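# Carry tube rack through self-closing door to desk

## Task

Move the tube rack from the counter, through the door that swings shut by itself, onto the desk. At the end the rack must stand upright with each tube seated all the way down in a hole, and the door must be closed. The rack and tubes must never touch the floor. Either one robot or both may be used. Finish by releasing the rack and backing away. No robot may tip over or be left leaning.

## Robot and tools

ROBOTS. Two identical Hello Robot Stretch 4 units, r1 and r2. Each has an omni-wheel base, a mast with a lift, an arm that telescopes straight out, a three-joint wrist and a two-finger gripper, plus four body-mounted cameras. Each is about 1.6 m tall; its base rim lies within 0.23 m of the base origin. They act independently: if one stalls the other keeps going. The same base command can differ between robots by up to about 3 cm per metre, which matters when both carry one load, since the mismatch strains their hands and can topple one. Robots pressing hard into each other ends the run; once bases touch, any further millimetres of driving count as a hard press. An object bumping a robot is harmless. Loose objects may occasionally get a small push.

FRAMES. Each robot reports in its own base frame: origin on the floor under the base centre, x forward, y left, z up. hand_pose is a point between the open fingertips in this frame; with all wrist joints at zero its axes line up with the base frame. Its printed position can be a bit off. The odometry frame is the base frame at scene start; base_odometry counts wheel rotation only, so slip looks like motion. Heading is positive leftward, range -3.142 to 3.142. Only images, lidar_m and wrist_depth_mm reveal where the robots are relative to one another.

execute_actions. Argument actions: a list holding one action, or empty (empty just returns states and images). An action maps robot name ("r1", "r2") to a command object. Inside: "base" with exactly one of translate_m (metres, forward positive, -2 to 2), strafe_m (metres, left positive, -2 to 2) or rotate_rad (radians, counter-clockwise seen from above positive, -3.2 to 3.2). These are offsets relative to where the base last measured itself in the most recent state report. "joints" gives absolute targets by name: lift_m 0 to 1.2; arm_m 0 to 0.55 extension; wrist_yaw_rad -1.134 to 4.276 (0 forward, positive left, 3.14 stowed back, above 3.4 the arm may block); wrist_pitch_rad -1.117 to 4.259 (0 level, 1.57 pointing down); wrist_roll_rad -1.117 to 4.259 (0 fingers level, positive clockwise viewed from behind); gripper_m -0.038 to 0.141, fingertip gap in metres, negative means fingers press together. Done tolerances: ±0.004 for lift, arm and gripper, ±0.02 for yaw and roll, ±0.05 for pitch. Optional "pace": "slow", "default", "fast" or "max" (base speed 0.1/0.3/0.4/0.6 m/s, turn 1/2/3/4 rad/s; with lift above 0.2 these shrink, down to 0.3 m/s and 1 rad/s at lift 1.2). Optional "contact_limits": {"arm_m": value} from 0 (gentlest) to 0.75 (firmest), default 0.5, setting how hard the arm may push before halting. {"end_of_arm": "enable_torque"} must be sent alone and revives wrist or gripper motors that shut off. All motions in one action start at once; none runs past 15 s. Joint targets outside range are clipped and flagged; unknown keys or other bad values reject the whole call. A robot, base or joint left out may still be chasing an earlier target. Argument cameras: list of names (r1_head_camera, r1_head_left_camera, r1_head_right_camera, r1_wrist_camera, same for r2, or "all"); omitted or null means all, [] means none. If a result reports a stop, the remaining motion calls in that reply are skipped.

wait: seconds 0 to 10; commands nothing and returns state and images. zoom_image: camera name and region [x0, y0, x1, y1] in pixels of that camera's latest full image, top-left origin, at most 504 by 504. finished_scene: scene number; irreversible, reports success. Replying with no tool call ends everything.

RESULTS. base_status and joint_status: "done" (for the base, wheels turned the commanded amount even if slipping), "off_target" (resting short, possibly still pushing), "contact_stop_at_<key>" (blocked; that part goes slack, a slack lift may sag under load, slack wheels may roll), "limit_stop_at_<name>", "time_out", "torque_fault" (wrist motor went limp from overload, e.g. pressing the gripper into something or over about 2 kg held level; needs enable_torque). "limit_stop_at_tilt" means lean over 6 degrees; lift, arm and wheels go slack until the lean eases. "limit_stop_at_own_body" means a joint would hit the robot; moving away still works. It is likely with pitch below -0.2 combined with roll below -0.4 or above 4. on_its_own lists uncommanded behaviour; "held at" is the held target, not the position. lidar_m: 12 distances in metres, 30-degree sectors, first straight ahead then counter-clockwise (4th left, 7th behind, 10th right); "-" means nothing seen or closer than 0.25 m; it sees from about 0.15 m up, may miss glass, thin legs and much behind, and sees the other robot. wrist_depth_mm: 7x7 grid of median depths, 100 to 2000 mm. turned_by_wheels vs turned_by_imu differing over ~0.1 rad signals a bump or slip. base_tilt in degrees (forward, right positive), with a fixed per-robot bias up to 1.5. motor_effort: percent, signed toward higher joint values, bracket is peak; wheel positive means turning right. A loaded level gripper shifts wrist_pitch effort away from 0.

GRIPPING. Command a gap smaller than the object; tighter squeezes harder and pulls it inward. Gripper reading and "done" do not confirm a grasp; a firm grip shows in gripper_m effort. Fingers pressed on a surface below can jam; raise the lift. To unfold at start, send lift_m 0.4 with wrist_yaw_rad 0.

CAUTIONS. Driving or turning with over 1 kg held and arm_m above 0.2 risks tipping, worse at fast paces; steady pushes with a high gripper or high contact limit also do. Avoid drops, slams, robot-robot contact and letting the rack or tubes reach the floor.

CAMERAS. Calibration gives OpenCV K, distortion and T_world_to_cam from the carrying robot's base frame; head cameras are 420x560 pinhole or 420x672 fisheye, wrist cameras 616x392. Small per-scene errors apply, larger for the wrist camera at long arm extension.

Each tool is called by a JSON object that holds its "fn" and its "kwargs", one argument or row to a line.

## Session

{"fn": "execute_actions", "kwargs": {
  "actions": []
}}

Scene clock: 0.00 s.
r1.base_odometry: x=+0.000 y=+0.000 heading=+0.000 (m, m, rad; r1's odometry frame)
r1.turned_by_wheels: +0.000 (rad since the last result)
r1.turned_by_imu: +0.000 (rad since the last result)
r1.base_tilt: forward=-0.6 right=-0.6 (deg)
r1.lidar_m: 0.72 0.76 1.12 1.81 1.94 2.44 1.16 1.02 0.73 0.67 0.72 0.82
r1.base_status: not commanded
r1.joint_positions: lift_m=+0.230 arm_m=+0.001 wrist_yaw_rad=+3.122 wrist_pitch_rad=+0.015 wrist_roll_rad=+0.010 gripper_m=+0.057
r1.joint_status: not commanded
r1.motor_effort: lift_m=+18 arm_m=+0 wrist_yaw_rad=-1 wrist_pitch_rad=-5 wrist_roll_rad=+1 gripper_m=-3 wheel_0=+0 wheel_1=+0 wheel_2=+0 (%)
r1.hand_pose: x=-0.1149 y=+0.0930 z=+0.4041 quat_wxyz=(+0.010, -0.007, +0.005, +1.000) (m; r1's base frame)
r1.wrist_depth_mm: - 137 - - - - - / - 118 163 - - - - / - 121 164 - - - - / 138 138 298 1537 - - - / 1098 1708 - 1397 - - - / 1138 1397 191 1336 193 1366 1430 / 866 904 960 107 960 917 960
r2.base_odometry: x=+0.000 y=+0.000 heading=+0.000 (m, m, rad; r2's odometry frame)
r2.turned_by_wheels: +0.000 (rad since the last result)
r2.turned_by_imu: +0.000 (rad since the last result)
r2.base_tilt: forward=-0.5 right=+0.2 (deg)
r2.lidar_m: 0.86 0.82 0.85 1.18 1.18 2.23 1.85 1.78 1.37 0.98 0.94 1.00
r2.base_status: not commanded
r2.joint_positions: lift_m=+0.251 arm_m=+0.002 wrist_yaw_rad=+3.131 wrist_pitch_rad=+0.014 wrist_roll_rad=-0.018 gripper_m=+0.057
r2.joint_status: not commanded
r2.motor_effort: lift_m=+19 arm_m=-1 wrist_yaw_rad=+0 wrist_pitch_rad=-6 wrist_roll_rad=-2 gripper_m=-2 wheel_0=+0 wheel_1=+0 wheel_2=+0 (%)
r2.hand_pose: x=-0.1144 y=+0.0905 z=+0.4254 quat_wxyz=(+0.005, -0.007, -0.009, +1.000) (m; r2's base frame)
r2.wrist_depth_mm: - 140 1921 - - - 1921 / - 115 151 - - - 1983 / - 122 163 - - - 1921 / 143 142 1863 - - - 1983 / 231 1708 1921 - - - 1921 / 228 1464 202 1430 216 1308 1281 / 229 960 1060 - 1008 904 946
pictures: r1_head_camera, r1_head_left_camera, r1_head_right_camera, r1_wrist_camera, r2_head_camera, r2_head_left_camera, r2_head_right_camera, r2_wrist_camera
Images, in order (width x height): r1_head_camera 420x560, r1_head_left_camera 420x672, r1_head_right_camera 420x672, r1_wrist_camera 616x392, r2_head_camera 420x560, r2_head_left_camera 420x672, r2_head_right_camera 420x672, r2_wrist_camera 616x392.

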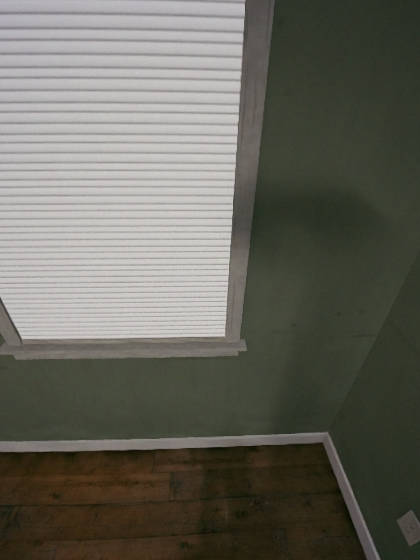

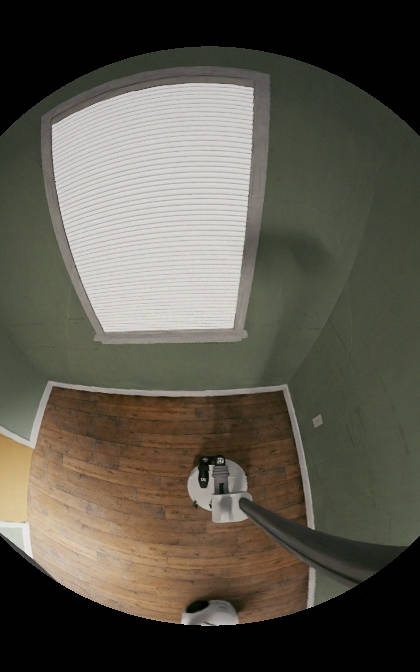

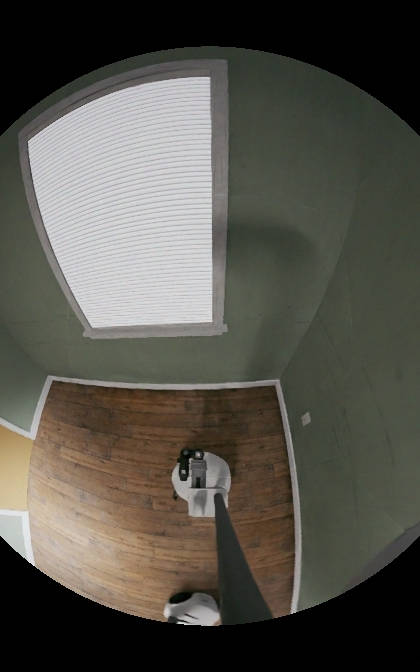

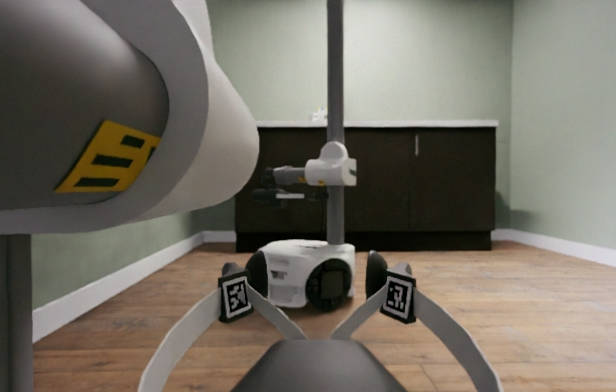

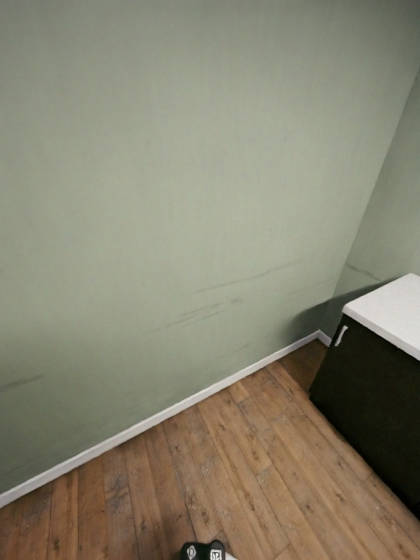

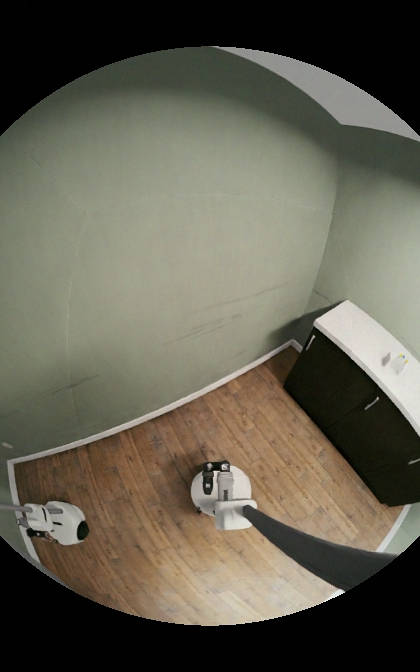

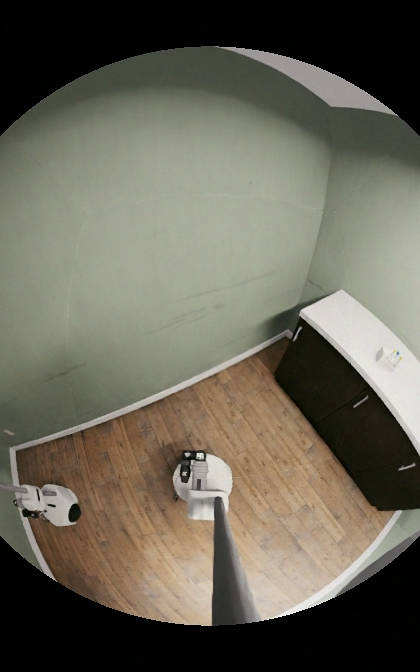

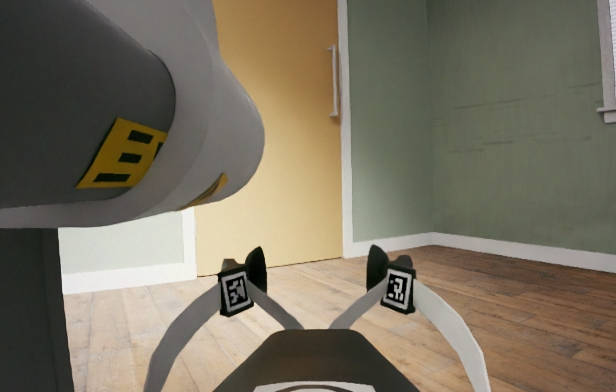

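{"fn": "execute_actions", "kwargs": {
  "actions": [
    {"r1":{"base":{"rotate_rad":1.57},"joints":{"lift_m":0.5}},"r2":{"base":{"rotate_rad":-1.0},"joints":{"lift_m":0.9,"wrist_yaw_rad":0}}}
  ],
  "cameras": ["r1_head_camera","r1_head_left_camera","r2_head_camera","r2_head_left_camera"]
}}

Scene clock: 12.57 s.
r1.base_odometry: x=+0.000 y=+0.000 heading=+1.570 (m, m, rad; r1's odometry frame)
r1.turned_by_wheels: +1.570 (rad since the last result)
r1.turned_by_imu: +1.603 (rad since the last result)
r1.base_tilt: forward=-0.6 right=-0.6 (deg)
r1.lidar_m: 1.81 1.96 2.43 1.14 1.01 0.73 0.69 0.73 0.83 0.74 0.78 1.12
r1.base_status: done
r1.joint_positions: lift_m=+0.500 arm_m=+0.001 wrist_yaw_rad=+3.122 wrist_pitch_rad=+0.015 wrist_roll_rad=+0.010 gripper_m=+0.057
r1.joint_status: all done
r1.motor_effort: lift_m=+21(22) arm_m=-1(0) wrist_yaw_rad=+1(0) wrist_pitch_rad=-5(5) wrist_roll_rad=-1(0) gripper_m=-2(3) wheel_0=+0(5) wheel_1=+0(4) wheel_2=+1(10) (%)
r1.hand_pose: x=-0.1149 y=+0.0930 z=+0.6737 quat_wxyz=(+0.010, -0.007, +0.005, +1.000) (m; r1's base frame)
r1.wrist_depth_mm: - 137 831 831 820 854 831 / - 118 163 842 842 831 842 / - 121 165 820 831 842 854 / 138 138 298 831 842 842 854 / 820 842 831 854 842 854 854 / 831 842 191 854 193 854 866 / 842 831 842 106 854 842 854
r2.base_odometry: x=+0.000 y=+0.000 heading=-0.999 (m, m, rad; r2's odometry frame)
r2.turned_by_wheels: -0.999 (rad since the last result)
r2.turned_by_imu: -1.011 (rad since the last result)
r2.base_tilt: forward=-0.5 right=+0.1 (deg)
r2.lidar_m: 0.93 0.98 0.85 0.81 0.88 1.24 1.17 2.31 1.80 1.77 1.31 0.96
r2.base_status: done
r2.joint_positions: lift_m=+0.900 arm_m=+0.002 wrist_yaw_rad=+0.000 wrist_pitch_rad=+0.014 wrist_roll_rad=-0.018 gripper_m=+0.057
r2.joint_status: all done
r2.motor_effort: lift_m=+22(26) arm_m=-2(1) wrist_yaw_rad=-1(7) wrist_pitch_rad=-7(7) wrist_roll_rad=-2(2) gripper_m=-2(0) wheel_0=+5(10) wheel_1=+3(9) wheel_2=+3(10) (%)
r2.hand_pose: x=+0.4616 y=-0.0874 z=+1.0739 quat_wxyz=(+1.000, -0.009, +0.007, +0.000) (m; r2's base frame)
r2.wrist_depth_mm: 1205 1366 1366 1336 1255 1255 1281 / 1182 1366 1366 1336 1281 1308 1255 / 1182 1397 1336 1336 1308 1308 1255 / 1160 1366 1366 1336 1336 1308 1255 / 1182 1366 1205 1008 917 1078 1008 / 1138 788 203 732 215 699 723 / 1138 788 768 - 732 741 715
pictures: r1_head_camera, r1_head_left_camera, r2_head_camera, r2_head_left_camera
Images, in order (width x height): r1_head_camera 420x560, r1_head_left_camera 420x672, r2_head_camera 420x560, r2_head_left_camera 420x672.

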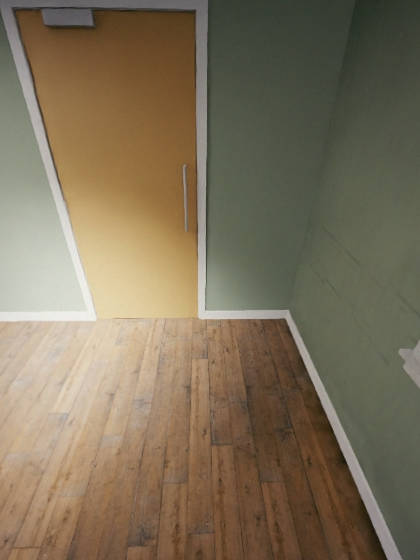

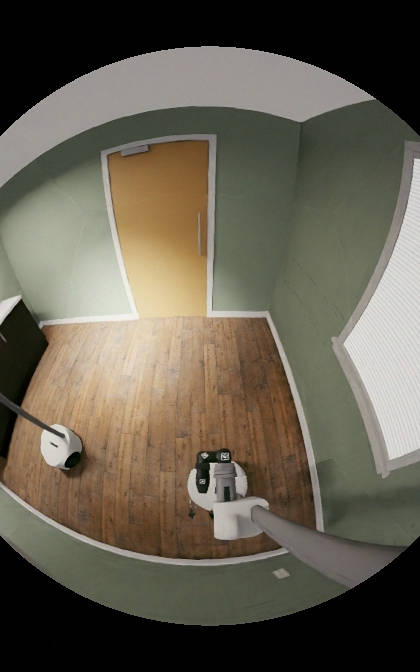

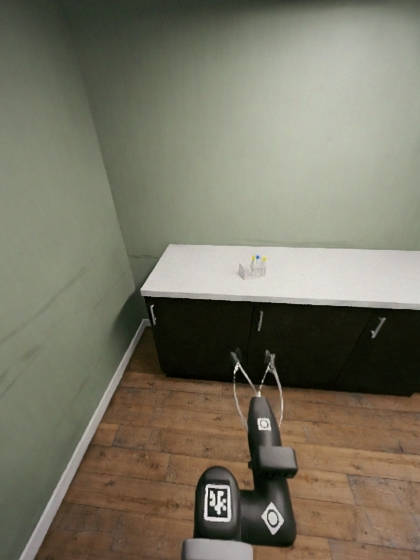

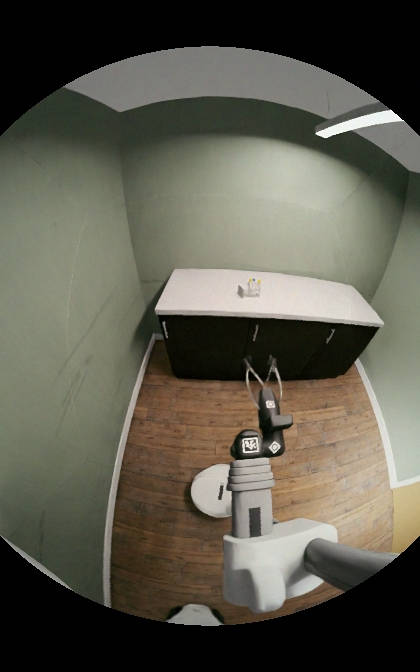

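{"fn": "execute_actions", "kwargs": {
  "actions": [
    {"r1":{"base":{"strafe_m":0.5}},"r2":{"joints":{"lift_m":0.85,"gripper_m":0.12,"arm_m":0.1}}}
  ],
  "cameras": ["r1_head_camera","r2_wrist_camera","r2_head_camera"]
}}

{"fn": "zoom_image", "kwargs": {
  "camera": "r2_head_camera",
  "region": [210,230,300,300]
}}

Scene clock: 37.77 s.
r1.base_odometry: x=-0.500 y=+0.000 heading=+1.570 (m, m, rad; r1's odometry frame)
r1.turned_by_wheels: +0.000 (rad since the last result)
r1.turned_by_imu: +0.003 (rad since the last result)
r1.base_tilt: forward=-0.6 right=-0.6 (deg)
r1.lidar_m: 1.85 1.95 0.70 0.66 1.01 0.72 0.69 0.72 1.01 1.25 1.30 1.84
r1.base_status: done
r1.joint_positions: lift_m=+0.500 arm_m=+0.001 wrist_yaw_rad=+3.122 wrist_pitch_rad=+0.015 wrist_roll_rad=+0.010 gripper_m=+0.057
r1.joint_status: not commanded
r1.motor_effort: lift_m=+20(21) arm_m=+0(1) wrist_yaw_rad=+1(1) wrist_pitch_rad=-5(6) wrist_roll_rad=+1(0) gripper_m=-4(1) wheel_0=+0(9) wheel_1=+0(7) wheel_2=+0(2) (%)
r1.hand_pose: x=-0.1149 y=+0.0930 z=+0.6738 quat_wxyz=(+0.010, -0.007, +0.005, +1.000) (m; r1's base frame)
r1.wrist_depth_mm: - 137 820 831 831 831 842 / - 118 163 831 842 831 831 / - 121 164 842 831 831 854 / 138 139 300 842 831 831 854 / 831 831 831 842 842 854 866 / 820 831 190 854 193 866 854 / 866 842 842 106 854 866 854
r2.base_odometry: x=+0.000 y=+0.000 heading=-0.999 (m, m, rad; r2's odometry frame)
r2.turned_by_wheels: +0.000 (rad since the last result)
r2.turned_by_imu: +0.000 (rad since the last result)
r2.base_tilt: forward=-0.6 right=+0.2 (deg)
r2.lidar_m: 0.93 0.99 0.85 0.82 0.89 0.73 0.70 2.32 1.84 1.79 1.29 0.97
r2.base_status: not commanded
r2.joint_positions: lift_m=+0.850 arm_m=+0.099 wrist_yaw_rad=+0.000 wrist_pitch_rad=+0.014 wrist_roll_rad=-0.018 gripper_m=+0.120
r2.joint_status: all done
r2.motor_effort: lift_m=+15(21) arm_m=+5(6) wrist_yaw_rad=-2(2) wrist_pitch_rad=-7(8) wrist_roll_rad=-3(2) gripper_m=+0(4) wheel_0=+5(6) wheel_1=+3(2) wheel_2=+3(3) (%)
r2.hand_pose: x=+0.5585 y=-0.0874 z=+1.0245 quat_wxyz=(+1.000, -0.009, +0.007, +0.000) (m; r2's base frame)
r2.wrist_depth_mm: 1160 1255 1255 1229 1160 1205 1160 / 1138 1229 1255 1205 1205 1205 1182 / 1182 1308 1255 1255 1229 1182 1182 / 1160 1255 1255 1255 1229 1182 1182 / 1138 931 904 820 788 820 788 / 691 661 640 627 627 609 627 / 1078 691 676 - 640 634 627
pictures: r1_head_camera, r2_head_camera, r2_wrist_camera
camera_calibration (this result's frames):
r2_wrist_camera: T_world_to_cam=[[0.0437264, -0.999033, -0.00469224, -0.0965428], [-0.0574741, 0.00217344, -0.998345, 1.10265], [0.997389, 0.0439237, -0.0573235, -0.26834], [0, 0, 0, 1]] pos_world=[0.335235, -0.0870595, 1.08499]
Images, in order (width x height): r1_head_camera 420x560, r2_head_camera 420x560, r2_wrist_camera 616x392.

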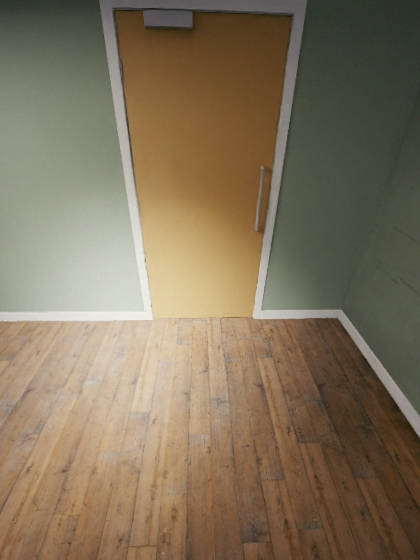

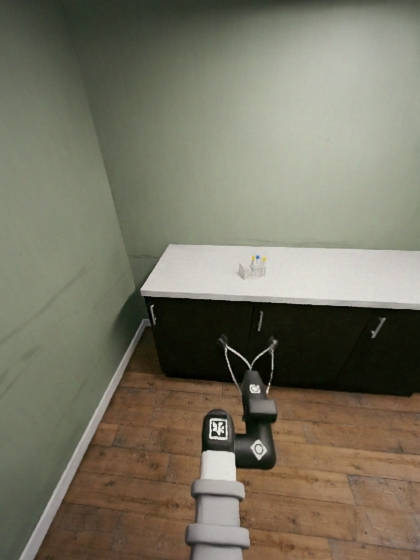

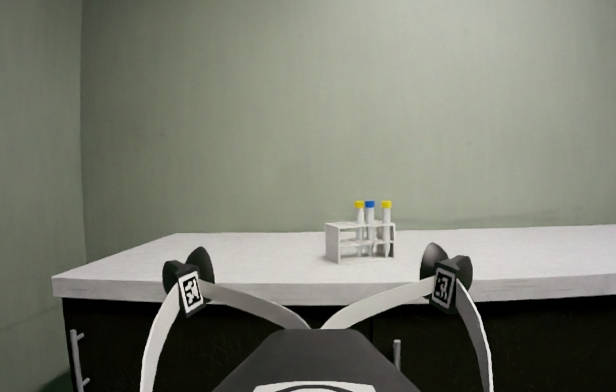

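Region (210, 230, 300, 300) of r2_head_camera's 420x560 image, scaled by 5.600, with more detail than that image has.

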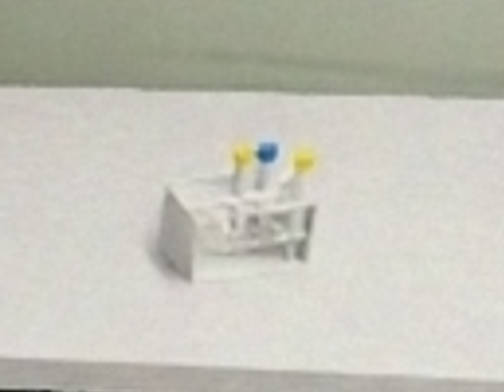

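{"fn": "execute_actions", "kwargs": {
  "actions": [
    {"r1":{"base":{"translate_m":1.75},"pace":"default"},"r2":{"joints":{"lift_m":0.95,"arm_m":0.45,"wrist_pitch_rad":0.35,"wrist_yaw_rad":-0.15}}}
  ],
  "cameras": ["r1_head_camera","r1_head_left_camera","r2_wrist_camera","r2_head_camera"]
}}

Scene clock: 58.03 s.
r1.base_odometry: x=-0.499 y=+1.750 heading=+1.570 (m, m, rad; r1's odometry frame)
r1.turned_by_wheels: +0.000 (rad since the last result)
r1.turned_by_imu: +0.181 (rad since the last result)
r1.base_tilt: forward=-0.6 right=-0.6 (deg)
r1.lidar_m: - 0.25 0.35 1.79 1.93 1.57 2.38 1.63 1.34 0.46 0.25 0.25
r1.base_status: done
r1.joint_positions: lift_m=+0.500 arm_m=+0.001 wrist_yaw_rad=+3.122 wrist_pitch_rad=+0.015 wrist_roll_rad=+0.010 gripper_m=+0.057
r1.joint_status: not commanded
r1.motor_effort: lift_m=+19(20) arm_m=-1(1) wrist_yaw_rad=+0(8) wrist_pitch_rad=-5(6) wrist_roll_rad=+1(0) gripper_m=-3(2) wheel_0=-1(23) wheel_1=+0(22) wheel_2=-2(29) (%)
r1.hand_pose: x=-0.1148 y=+0.0930 z=+0.6739 quat_wxyz=(+0.010, -0.007, +0.005, +1.000) (m; r1's base frame)
r1.wrist_depth_mm: - 137 - - - - - / - 118 163 - - - - / - 121 164 - - - - / 138 139 300 - - - - / 229 - - - - - - / 1708 - 191 - 193 - 1618 / 1336 1464 1537 106 1464 1397 1366
r2.base_odometry: x=+0.000 y=+0.000 heading=-0.999 (m, m, rad; r2's odometry frame)
r2.turned_by_wheels: +0.000 (rad since the last result)
r2.turned_by_imu: -0.001 (rad since the last result)
r2.base_tilt: forward=-0.6 right=+0.2 (deg)
r2.lidar_m: 0.94 1.01 0.84 0.83 0.88 1.24 2.19 2.33 1.57 1.78 1.29 0.98
r2.base_status: not commanded
r2.joint_positions: lift_m=+0.950 arm_m=+0.449 wrist_yaw_rad=-0.150 wrist_pitch_rad=+0.352 wrist_roll_rad=-0.018 gripper_m=+0.120
r2.joint_status: all done
r2.motor_effort: lift_m=+22(22) arm_m=+5(1) wrist_yaw_rad=-1(3) wrist_pitch_rad=-6(7) wrist_roll_rad=-2(2) gripper_m=-2(5) wheel_0=+5(5) wheel_1=+3(2) wheel_2=+3(3) (%)
r2.hand_pose: x=+0.8747 y=-0.1269 z=+1.0284 quat_wxyz=(+0.982, +0.004, +0.175, -0.072) (m; r2's base frame)
r2.wrist_depth_mm: 768 778 778 820 842 842 866 / 798 820 831 866 866 891 904 / 842 878 878 904 904 917 946 / 699 691 676 504 603 640 627 / 496 492 488 462 477 466 455 / 382 382 351 377 349 359 370 / 332 336 342 - 359 404 415
pictures: r1_head_camera, r1_head_left_camera, r2_head_camera, r2_wrist_camera
camera_calibration (this result's frames):
r2_wrist_camera: T_world_to_cam=[[-0.110008, -0.993751, -0.0188847, -0.0000569737], [-0.380707, 0.05968, -0.922768, 1.33719], [0.918129, -0.0943223, -0.384894, -0.193093], [0, 0, 0, 1]] pos_world=[0.686354, -0.0980728, 1.15959]
Images, in order (width x height): r1_head_camera 420x560, r1_head_left_camera 420x672, r2_head_camera 420x560, r2_wrist_camera 616x392.

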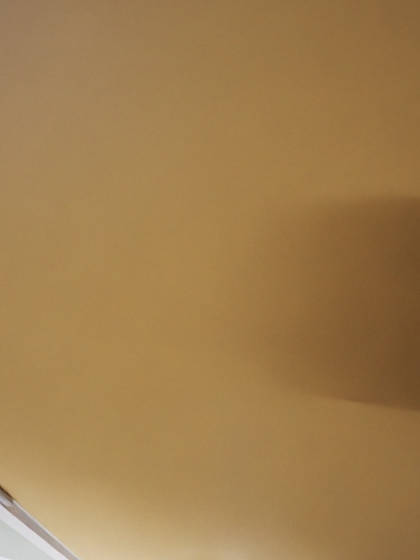

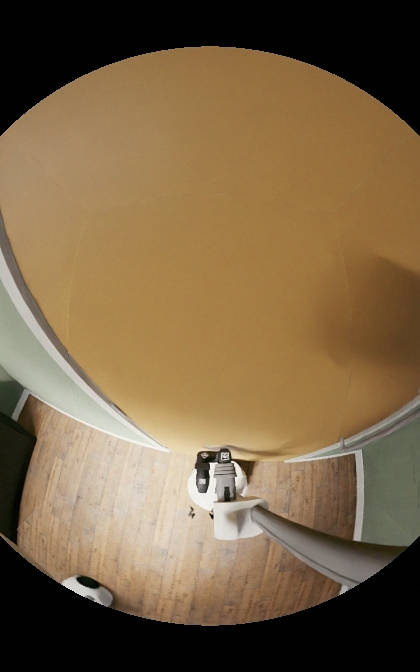

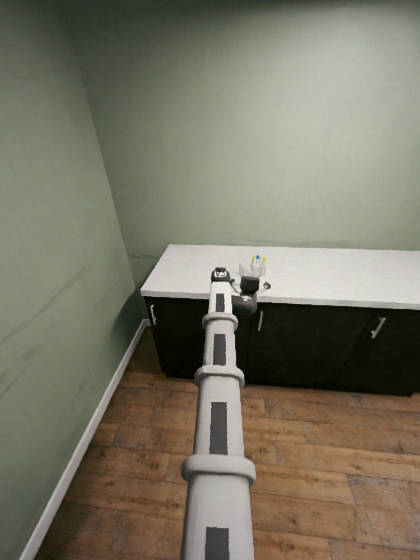

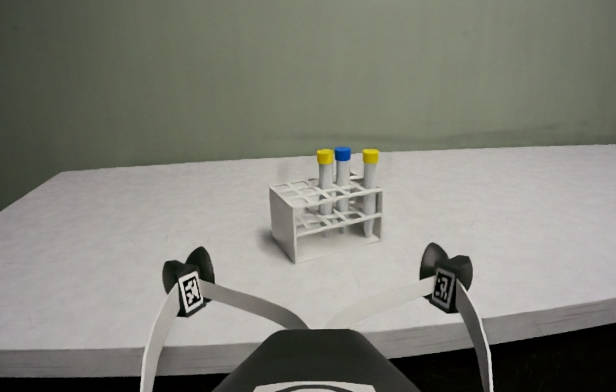

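{"fn": "execute_actions", "kwargs": {
  "actions": [
    {"r1":{"base":{"translate_m":-0.6},"joints":{"lift_m":0.9}}}
  ],
  "cameras": []
}}

{"fn": "execute_actions", "kwargs": {
  "actions": [
    {"r1":{"base":{"rotate_rad":-0.21},"joints":{"wrist_yaw_rad":0,"gripper_m":0.12}}}
  ],
  "cameras": ["r1_head_camera","r1_wrist_camera"]
}}

{"fn": "zoom_image", "kwargs": {
  "camera": "r2_wrist_camera",
  "region": [250,130,410,270]
}}

Scene clock: 68.87 s.
r1.base_odometry: x=-0.500 y=+1.150 heading=+1.570 (m, m, rad; r1's odometry frame)
r1.turned_by_wheels: +0.000 (rad since the last result)
r1.turned_by_imu: +0.003 (rad since the last result)
r1.base_tilt: forward=-0.6 right=-0.6 (deg)
r1.lidar_m: 0.77 0.87 1.40 1.84 1.14 1.80 1.78 1.50 1.23 1.21 0.97 0.76
r1.base_status: done
r1.joint_positions: lift_m=+0.900 arm_m=+0.001 wrist_yaw_rad=+3.122 wrist_pitch_rad=+0.015 wrist_roll_rad=+0.010 gripper_m=+0.057
r1.joint_status: all done
r1.motor_effort: lift_m=+21(21) arm_m=-1(1) wrist_yaw_rad=+0(1) wrist_pitch_rad=-5(6) wrist_roll_rad=+0(0) gripper_m=-3(2) wheel_0=+0(10) wheel_1=+0(3) wheel_2=-3(8) (%)
r1.hand_pose: x=-0.1149 y=+0.0930 z=+1.0737 quat_wxyz=(+0.010, -0.007, +0.005, +1.000) (m; r1's base frame)
r1.wrist_depth_mm: - 137 1921 1863 1808 1863 1708 / - 118 162 1921 1863 1808 1756 / - 121 164 1921 1863 1756 1756 / 138 139 300 1983 1863 1863 1708 / 229 - - 1983 1863 1756 1756 / 1576 - 191 1983 193 1863 1756 / 1499 1921 - 106 1863 1808 1756
r2.base_odometry: x=+0.000 y=+0.000 heading=-0.999 (m, m, rad; r2's odometry frame)
r2.turned_by_wheels: +0.000 (rad since the last result)
r2.turned_by_imu: +0.000 (rad since the last result)
r2.base_tilt: forward=-0.5 right=+0.2 (deg)
r2.lidar_m: 0.93 1.00 0.84 0.82 0.88 1.26 2.19 1.15 1.16 1.78 1.29 0.98
r2.base_status: not commanded
r2.joint_positions: lift_m=+0.950 arm_m=+0.449 wrist_yaw_rad=-0.150 wrist_pitch_rad=+0.352 wrist_roll_rad=-0.018 gripper_m=+0.120
r2.joint_status: not commanded
r2.motor_effort: lift_m=+22(22) arm_m=+5(5) wrist_yaw_rad=-3(1) wrist_pitch_rad=-6(7) wrist_roll_rad=-3(2) gripper_m=-2(4) wheel_0=+5(5) wheel_1=+3(3) wheel_2=+3(3) (%)
r2.hand_pose: x=+0.8747 y=-0.1269 z=+1.0284 quat_wxyz=(+0.982, +0.004, +0.175, -0.072) (m; r2's base frame)
r2.wrist_depth_mm: 759 778 798 809 831 842 878 / 809 820 820 842 866 878 904 / 854 878 891 891 904 917 931 / 707 691 668 500 603 640 627 / 496 496 492 466 477 466 455 / 382 382 351 377 351 359 373 / 332 336 340 - 362 404 415
pictures: none
No camera images: the call's "cameras" was empty. Leave "cameras" out to get every camera's image.

Scene clock: 71.27 s.
r1.base_odometry: x=-0.500 y=+1.150 heading=+1.360 (m, m, rad; r1's odometry frame)
r1.turned_by_wheels: -0.210 (rad since the last result)
r1.turned_by_imu: -0.214 (rad since the last result)
r1.base_tilt: forward=-0.6 right=-0.6 (deg)
r1.lidar_m: 0.77 0.79 1.07 1.86 1.17 1.13 1.80 1.85 1.27 1.22 1.16 0.82
r1.base_status: done
r1.joint_positions: lift_m=+0.900 arm_m=+0.001 wrist_yaw_rad=+0.000 wrist_pitch_rad=+0.015 wrist_roll_rad=+0.010 gripper_m=+0.120
r1.joint_status: all done
r1.motor_effort: lift_m=+21(21) arm_m=-1(1) wrist_yaw_rad=+1(6) wrist_pitch_rad=-6(6) wrist_roll_rad=+1(1) gripper_m=+1(3) wheel_0=-1(5) wheel_1=-1(5) wheel_2=-2(10) (%)
r1.hand_pose: x=+0.4603 y=-0.0873 z=+1.0737 quat_wxyz=(+1.000, +0.005, +0.007, +0.000) (m; r1's base frame)
r1.wrist_depth_mm: 559 559 569 569 580 580 585 / 559 564 569 574 580 574 585 / 564 564 574 569 580 580 591 / 564 564 569 580 585 591 585 / 559 569 580 585 580 580 597 / 574 574 574 585 585 574 597 / 569 574 580 106 591 585 609
r2.base_odometry: x=+0.000 y=+0.000 heading=-0.999 (m, m, rad; r2's odometry frame)
r2.turned_by_wheels: +0.000 (rad since the last result)
r2.turned_by_imu: +0.000 (rad since the last result)
r2.base_tilt: forward=-0.6 right=+0.2 (deg)
r2.lidar_m: 0.95 1.00 0.84 0.82 0.87 1.23 2.18 1.15 1.17 1.78 1.27 0.96
r2.base_status: not commanded
r2.joint_positions: lift_m=+0.950 arm_m=+0.449 wrist_yaw_rad=-0.150 wrist_pitch_rad=+0.352 wrist_roll_rad=-0.018 gripper_m=+0.120
r2.joint_status: not commanded
r2.motor_effort: lift_m=+22(22) arm_m=+5(5) wrist_yaw_rad=-1(0) wrist_pitch_rad=-6(7) wrist_roll_rad=-2(2) gripper_m=+3(1) wheel_0=+5(5) wheel_1=+3(3) wheel_2=+3(3) (%)
r2.hand_pose: x=+0.8747 y=-0.1269 z=+1.0284 quat_wxyz=(+0.982, +0.004, +0.175, -0.072) (m; r2's base frame)
r2.wrist_depth_mm: 768 788 798 820 842 842 866 / 809 820 842 854 878 917 917 / 854 866 866 904 904 917 917 / 699 691 676 500 609 640 627 / 500 496 488 466 477 469 459 / 379 379 351 379 347 362 373 / 330 336 342 - 359 404 415
pictures: r1_head_camera, r1_wrist_camera
camera_calibration (this result's frames):
r1_wrist_camera: T_world_to_cam=[[0.0215246, -0.99967, 0.0140066, -0.108637], [-0.0315695, -0.0146824, -0.999394, 1.13516], [0.99927, 0.0210694, -0.0318752, -0.200145], [0, 0, 0, 1]] pos_world=[0.238173, -0.087717, 1.12961]
Images, in order (width x height): r1_head_camera 420x560, r1_wrist_camera 616x392.

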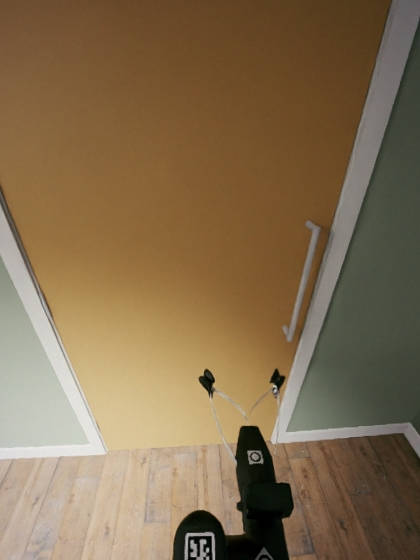

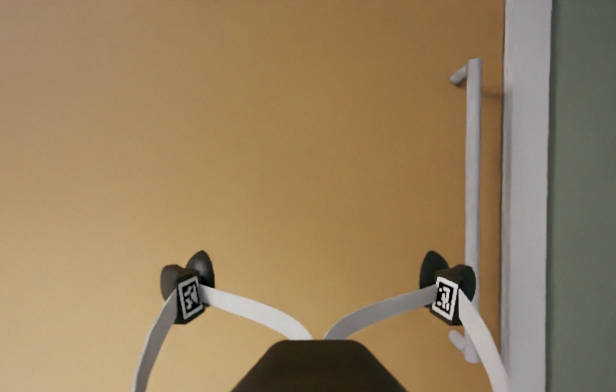

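This scene's latest camera images include none from r2_wrist_camera. They are from: r1_head_camera, r1_wrist_camera. Call execute_actions without "cameras", or with r2_wrist_camera in "cameras", to get its image.

{"fn": "execute_actions", "kwargs": {
  "actions": [
    {"r1":{"base":{"strafe_m":-0.225},"joints":{"arm_m":0.15}}}
  ],
  "cameras": ["r1_wrist_camera","r2_wrist_camera"]
}}

{"fn": "zoom_image", "kwargs": {
  "camera": "r2_wrist_camera",
  "region": [250,130,410,270]
}}

Scene clock: 78.87 s.
r1.base_odometry: x=-0.279 y=+1.103 heading=+1.360 (m, m, rad; r1's odometry frame)
r1.turned_by_wheels: +0.000 (rad since the last result)
r1.turned_by_imu: +0.001 (rad since the last result)
r1.base_tilt: forward=-0.6 right=-0.5 (deg)
r1.lidar_m: 0.74 0.81 1.08 2.08 1.28 1.32 1.79 1.51 1.04 0.97 1.03 0.83
r1.base_status: done
r1.joint_positions: lift_m=+0.900 arm_m=+0.149 wrist_yaw_rad=+0.000 wrist_pitch_rad=+0.015 wrist_roll_rad=+0.010 gripper_m=+0.120
r1.joint_status: all done
r1.motor_effort: lift_m=+21(21) arm_m=+7(6) wrist_yaw_rad=+1(0) wrist_pitch_rad=-4(6) wrist_roll_rad=+1(0) gripper_m=+0(1) wheel_0=-2(6) wheel_1=+2(9) wheel_2=-1(6) (%)
r1.hand_pose: x=+0.6082 y=-0.0874 z=+1.0738 quat_wxyz=(+1.000, +0.005, +0.007, +0.000) (m; r1's base frame)
r1.wrist_depth_mm: 421 424 430 433 424 439 442 / 424 430 430 436 427 442 442 / 424 433 436 436 424 442 449 / 430 433 436 439 430 442 449 / 430 436 439 436 433 452 445 / 427 433 436 442 433 449 452 / 433 436 442 107 436 449 455
r2.base_odometry: x=+0.000 y=+0.000 heading=-0.999 (m, m, rad; r2's odometry frame)
r2.turned_by_wheels: +0.000 (rad since the last result)
r2.turned_by_imu: +0.000 (rad since the last result)
r2.base_tilt: forward=-0.6 right=+0.3 (deg)
r2.lidar_m: 0.95 1.00 0.84 0.82 0.88 1.27 2.19 1.30 1.74 1.77 1.29 0.97
r2.base_status: not commanded
r2.joint_positions: lift_m=+0.950 arm_m=+0.449 wrist_yaw_rad=-0.150 wrist_pitch_rad=+0.352 wrist_roll_rad=-0.018 gripper_m=+0.120
r2.joint_status: not commanded
r2.motor_effort: lift_m=+22(22) arm_m=+5(5) wrist_yaw_rad=-2(1) wrist_pitch_rad=-7(7) wrist_roll_rad=-2(2) gripper_m=+0(1) wheel_0=+5(5) wheel_1=+3(3) wheel_2=+3(3) (%)
r2.hand_pose: x=+0.8747 y=-0.1269 z=+1.0284 quat_wxyz=(+0.982, +0.004, +0.175, -0.072) (m; r2's base frame)
r2.wrist_depth_mm: 768 778 788 809 842 854 866 / 809 820 831 854 866 891 917 / 831 866 878 891 917 917 946 / 699 691 683 496 603 640 634 / 500 492 492 462 473 466 462 / 382 382 351 379 349 362 370 / 330 336 342 - 359 404 415
pictures: r1_wrist_camera, r2_wrist_camera
camera_calibration (this result's frames):
r1_wrist_camera: T_world_to_cam=[[0.0212857, -0.999675, 0.0140075, -0.111745], [-0.0315244, -0.0146748, -0.999395, 1.13987], [0.999276, 0.0208312, -0.0318265, -0.347986], [0, 0, 0, 1]] pos_world=[0.386047, -0.0877328, 1.12967]
r2_wrist_camera: T_world_to_cam=[[-0.110008, -0.993751, -0.0188846, -0.0000572327], [-0.380707, 0.0596798, -0.922768, 1.33719], [0.918129, -0.0943222, -0.384894, -0.193092], [0, 0, 0, 1]] pos_world=[0.686354, -0.0980727, 1.15959]
Images, in order (width x height): r1_wrist_camera 616x392, r2_wrist_camera 616x392.

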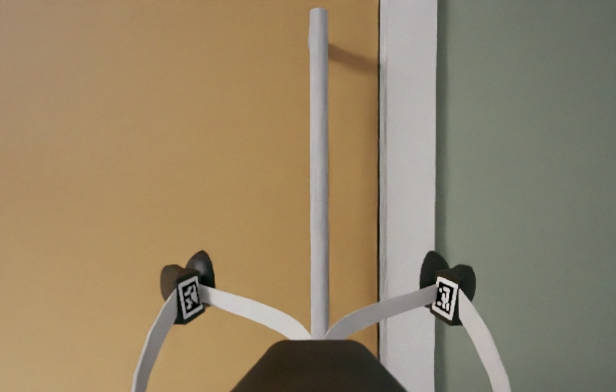

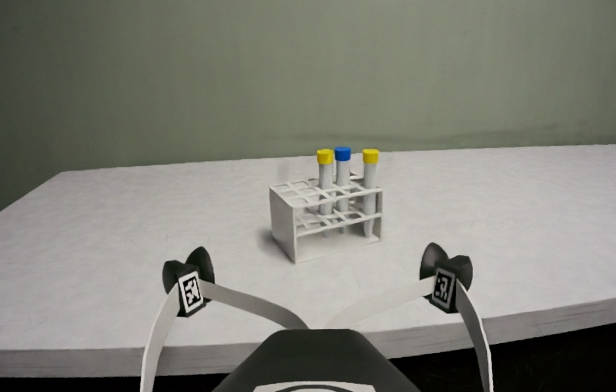

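Region (250, 130, 410, 270) of r2_wrist_camera's 616x392 image, scaled by 3.150; it fills the top 441 rows of this view, and the rest is white.

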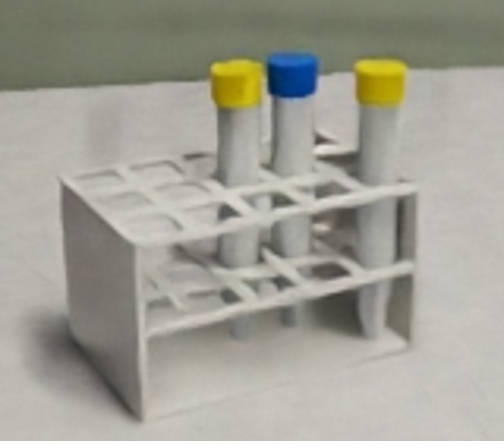

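{"fn": "execute_actions", "kwargs": {
  "actions": [
    {"r1":{"joints":{"arm_m":0.325,"gripper_m":0.07},"contact_limits":{"arm_m":0.2}}}
  ],
  "cameras": ["r1_wrist_camera"]
}}

{"fn": "execute_actions", "kwargs": {
  "actions": [
    {"r1":{"joints":{"gripper_m":-0.02}}}
  ],
  "cameras": ["r1_wrist_camera"]
}}

{"fn": "execute_actions", "kwargs": {
  "actions": [
    {"r1":{"base":{"translate_m":-0.15},"pace":"slow"}}
  ],
  "cameras": ["r1_wrist_camera","r1_head_left_camera"]
}}

Scene clock: 88.37 s.
r1.base_odometry: x=-0.279 y=+1.103 heading=+1.360 (m, m, rad; r1's odometry frame)
r1.turned_by_wheels: +0.000 (rad since the last result)
r1.turned_by_imu: +0.001 (rad since the last result)
r1.base_tilt: forward=-0.6 right=-0.6 (deg)
r1.lidar_m: 0.74 0.81 1.09 2.08 1.27 1.34 1.77 1.52 1.05 0.99 1.04 0.83
r1.base_status: not commanded
r1.joint_positions: lift_m=+0.900 arm_m=+0.324 wrist_yaw_rad=+0.000 wrist_pitch_rad=+0.015 wrist_roll_rad=+0.010 gripper_m=+0.070
r1.joint_status: all done
r1.motor_effort: lift_m=+20(20) arm_m=+7(8) wrist_yaw_rad=+0(0) wrist_pitch_rad=-6(5) wrist_roll_rad=+0(0) gripper_m=-1(6) wheel_0=-2(2) wheel_1=+2(2) wheel_2=+0(1) (%)
r1.contact_limits: arm_m 0.2
r1.hand_pose: x=+0.7832 y=-0.0874 z=+1.0738 quat_wxyz=(+1.000, +0.005, +0.007, +0.000) (m; r1's base frame)
r1.wrist_depth_mm: 253 254 255 259 262 249 264 / 253 255 257 259 263 251 266 / 255 257 258 260 264 253 268 / 256 258 259 263 265 253 268 / 258 258 260 264 267 253 270 / 258 260 213 265 196 256 273 / 260 263 264 106 270 257 272
r2.base_odometry: x=+0.000 y=+0.000 heading=-0.999 (m, m, rad; r2's odometry frame)
r2.turned_by_wheels: +0.000 (rad since the last result)
r2.turned_by_imu: +0.000 (rad since the last result)
r2.base_tilt: forward=-0.6 right=+0.2 (deg)
r2.lidar_m: 0.93 1.01 0.86 0.82 0.88 1.25 2.19 1.30 1.76 1.77 1.29 0.97
r2.base_status: not commanded
r2.joint_positions: lift_m=+0.950 arm_m=+0.449 wrist_yaw_rad=-0.150 wrist_pitch_rad=+0.352 wrist_roll_rad=-0.018 gripper_m=+0.120
r2.joint_status: not commanded
r2.motor_effort: lift_m=+22(22) arm_m=+5(4) wrist_yaw_rad=-2(1) wrist_pitch_rad=-7(7) wrist_roll_rad=-2(2) gripper_m=-2(0) wheel_0=+5(5) wheel_1=+3(3) wheel_2=+3(3) (%)
r2.hand_pose: x=+0.8747 y=-0.1269 z=+1.0284 quat_wxyz=(+0.982, +0.004, +0.175, -0.072) (m; r2's base frame)
r2.wrist_depth_mm: 759 788 798 809 831 854 854 / 809 820 842 866 866 904 917 / 854 854 878 891 904 917 946 / 699 691 676 500 597 640 634 / 492 492 492 466 477 466 459 / 379 379 353 379 349 359 370 / 330 336 340 - 359 407 415
pictures: r1_wrist_camera
camera_calibration (this result's frames):
r1_wrist_camera: T_world_to_cam=[[0.0213351, -0.999674, 0.0140079, -0.115495], [-0.0315015, -0.0146763, -0.999396, 1.14538], [0.999276, 0.0208809, -0.0318043, -0.522885], [0, 0, 0, 1]] pos_world=[0.561052, -0.0877296, 1.12967]
Images, in order (width x height): r1_wrist_camera 616x392.

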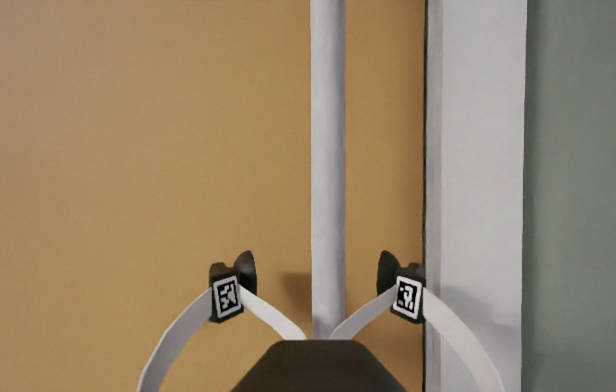

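Scene clock: 90.00 s.
r1.base_odometry: x=-0.279 y=+1.103 heading=+1.359 (m, m, rad; r1's odometry frame)
r1.turned_by_wheels: -0.001 (rad since the last result)
r1.turned_by_imu: -0.001 (rad since the last result)
r1.base_tilt: forward=-0.6 right=-0.5 (deg)
r1.lidar_m: 0.75 0.81 1.06 2.09 1.29 1.32 1.79 1.52 1.05 0.99 0.98 0.82
r1.base_status: not commanded
r1.joint_positions: lift_m=+0.900 arm_m=+0.325 wrist_yaw_rad=+0.000 wrist_pitch_rad=+0.015 wrist_roll_rad=+0.010 gripper_m=-0.019
r1.joint_status: all done
r1.motor_effort: lift_m=+20(20) arm_m=-1(7) wrist_yaw_rad=+0(14) wrist_pitch_rad=-6(6) wrist_roll_rad=+1(0) gripper_m=-26(25) wheel_0=-9(9) wheel_1=-3(3) wheel_2=+3(2) (%)
r1.hand_pose: x=+0.7844 y=-0.0874 z=+1.0738 quat_wxyz=(+1.000, +0.005, +0.008, +0.000) (m; r1's base frame)
r1.wrist_depth_mm: 248 250 253 253 256 248 263 / 250 250 254 254 258 250 264 / 251 253 255 256 258 251 265 / 251 254 257 258 260 251 267 / 254 255 256 202 262 253 268 / 254 255 181 195 183 254 270 / 256 255 259 106 265 255 272
r2.base_odometry: x=+0.000 y=+0.000 heading=-0.999 (m, m, rad; r2's odometry frame)
r2.turned_by_wheels: +0.000 (rad since the last result)
r2.turned_by_imu: +0.000 (rad since the last result)
r2.base_tilt: forward=-0.5 right=+0.2 (deg)
r2.lidar_m: 0.93 0.99 0.86 0.82 0.86 1.24 2.19 1.32 1.75 1.78 1.30 0.97
r2.base_status: not commanded
r2.joint_positions: lift_m=+0.950 arm_m=+0.449 wrist_yaw_rad=-0.150 wrist_pitch_rad=+0.352 wrist_roll_rad=-0.018 gripper_m=+0.120
r2.joint_status: not commanded
r2.motor_effort: lift_m=+22(22) arm_m=+5(5) wrist_yaw_rad=+1(1) wrist_pitch_rad=-6(6) wrist_roll_rad=-2(2) gripper_m=+0(1) wheel_0=+5(5) wheel_1=+2(3) wheel_2=+3(3) (%)
r2.hand_pose: x=+0.8747 y=-0.1269 z=+1.0284 quat_wxyz=(+0.982, +0.004, +0.175, -0.072) (m; r2's base frame)
r2.wrist_depth_mm: 759 778 798 820 831 854 866 / 809 809 842 854 878 891 904 / 842 866 891 891 917 931 946 / 715 691 676 504 603 640 627 / 500 492 492 459 477 469 455 / 382 382 353 377 347 359 373 / 332 336 338 - 362 404 413
pictures: r1_wrist_camera
camera_calibration (this result's frames):
r1_wrist_camera: T_world_to_cam=[[0.0212473, -0.999676, 0.0140038, -0.115474], [-0.0316701, -0.014673, -0.999391, 1.14549], [0.999273, 0.0207908, -0.0319716, -0.523943], [0, 0, 0, 1]] pos_world=[0.562293, -0.0877356, 1.12966]
Images, in order (width x height): r1_wrist_camera 616x392.

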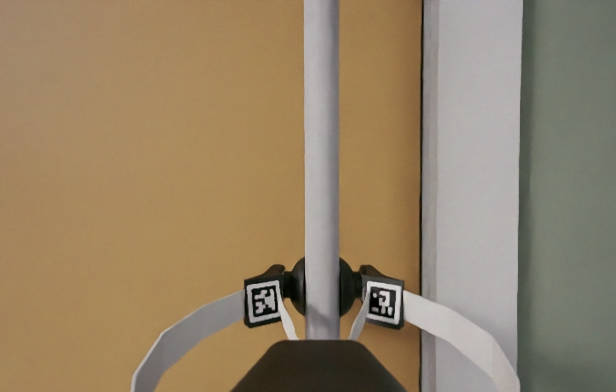

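Scene clock: 92.77 s.
r1.base_odometry: x=-0.311 y=+0.957 heading=+1.360 (m, m, rad; r1's odometry frame)
r1.turned_by_wheels: +0.001 (rad since the last result)
r1.turned_by_imu: -0.001 (rad since the last result)
r1.base_tilt: forward=-0.6 right=-0.6 (deg)
r1.lidar_m: 0.72 0.88 1.28 2.07 1.19 1.30 1.64 1.52 1.05 1.00 1.05 0.99
r1.base_status: done
r1.joint_positions: lift_m=+0.900 arm_m=+0.325 wrist_yaw_rad=+0.016 wrist_pitch_rad=+0.015 wrist_roll_rad=+0.010 gripper_m=-0.019
r1.joint_status: not commanded
r1.on_its_own: wrist_yaw_rad is at rest, and its effort (-44) is outside its rest range (-13 to +13)
r1.motor_effort: lift_m=+20(20) arm_m=-1(1) wrist_yaw_rad=-44(44) wrist_pitch_rad=-6(6) wrist_roll_rad=+0(0) gripper_m=-23(27) wheel_0=+4(11) wheel_1=-1(10) wheel_2=+14(14) (%)
r1.hand_pose: x=+0.7859 y=-0.0829 z=+1.0737 quat_wxyz=(+1.000, +0.005, +0.008, +0.008) (m; r1's base frame)
r1.wrist_depth_mm: 291 279 267 254 249 404 407 / 293 282 271 255 250 402 407 / 296 285 272 258 251 407 407 / 298 283 273 258 253 410 410 / 298 286 274 259 253 410 410 / 300 289 182 197 182 413 418 / 301 287 277 106 255 402 418
r2.base_odometry: x=+0.000 y=+0.000 heading=-0.999 (m, m, rad; r2's odometry frame)
r2.turned_by_wheels: +0.000 (rad since the last result)
r2.turned_by_imu: +0.000 (rad since the last result)
r2.base_tilt: forward=-0.5 right=+0.3 (deg)
r2.lidar_m: 0.94 1.00 0.84 0.82 0.86 1.24 2.18 1.23 1.74 1.79 1.29 0.97
r2.base_status: not commanded
r2.joint_positions: lift_m=+0.950 arm_m=+0.449 wrist_yaw_rad=-0.150 wrist_pitch_rad=+0.352 wrist_roll_rad=-0.018 gripper_m=+0.120
r2.joint_status: not commanded
r2.motor_effort: lift_m=+22(22) arm_m=+5(5) wrist_yaw_rad=-1(1) wrist_pitch_rad=-7(7) wrist_roll_rad=-2(2) gripper_m=-1(2) wheel_0=+5(5) wheel_1=+3(3) wheel_2=+4(3) (%)
r2.hand_pose: x=+0.8747 y=-0.1269 z=+1.0284 quat_wxyz=(+0.982, +0.004, +0.175, -0.072) (m; r2's base frame)
r2.wrist_depth_mm: 759 788 798 820 842 854 854 / 798 809 831 854 878 891 917 / 842 854 878 878 931 917 931 / 699 699 668 496 609 640 627 / 496 496 492 462 477 469 459 / 379 382 353 382 349 359 370 / 330 334 340 - 362 402 418
pictures: r1_head_left_camera, r1_wrist_camera
camera_calibration (this result's frames):
r1_wrist_camera: T_world_to_cam=[[0.0367142, -0.999228, 0.0139994, -0.123144], [-0.0316936, -0.0151661, -0.999383, 1.1455], [0.998823, 0.0362479, -0.0322259, -0.523534], [0, 0, 0, 1]] pos_world=[0.563744, -0.086699, 1.12965]
Images, in order (width x height): r1_head_left_camera 420x672, r1_wrist_camera 616x392.

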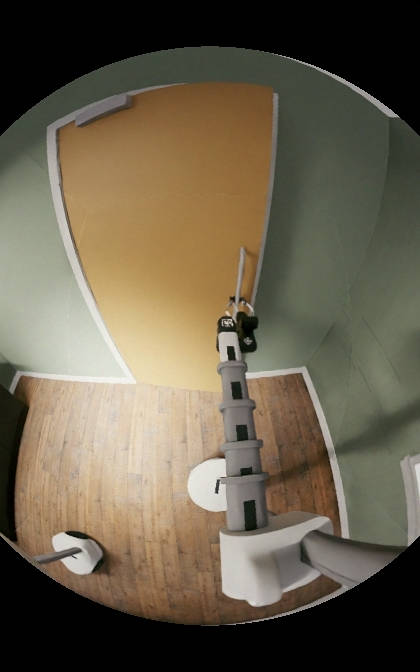

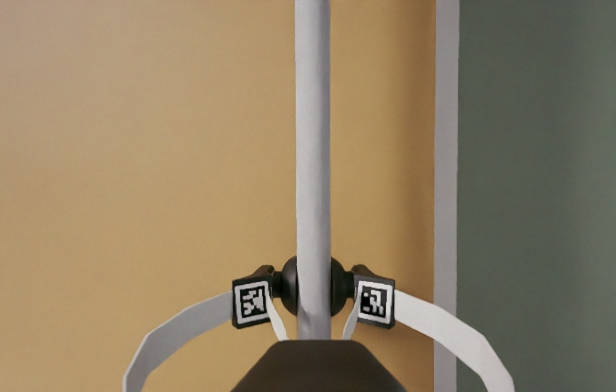

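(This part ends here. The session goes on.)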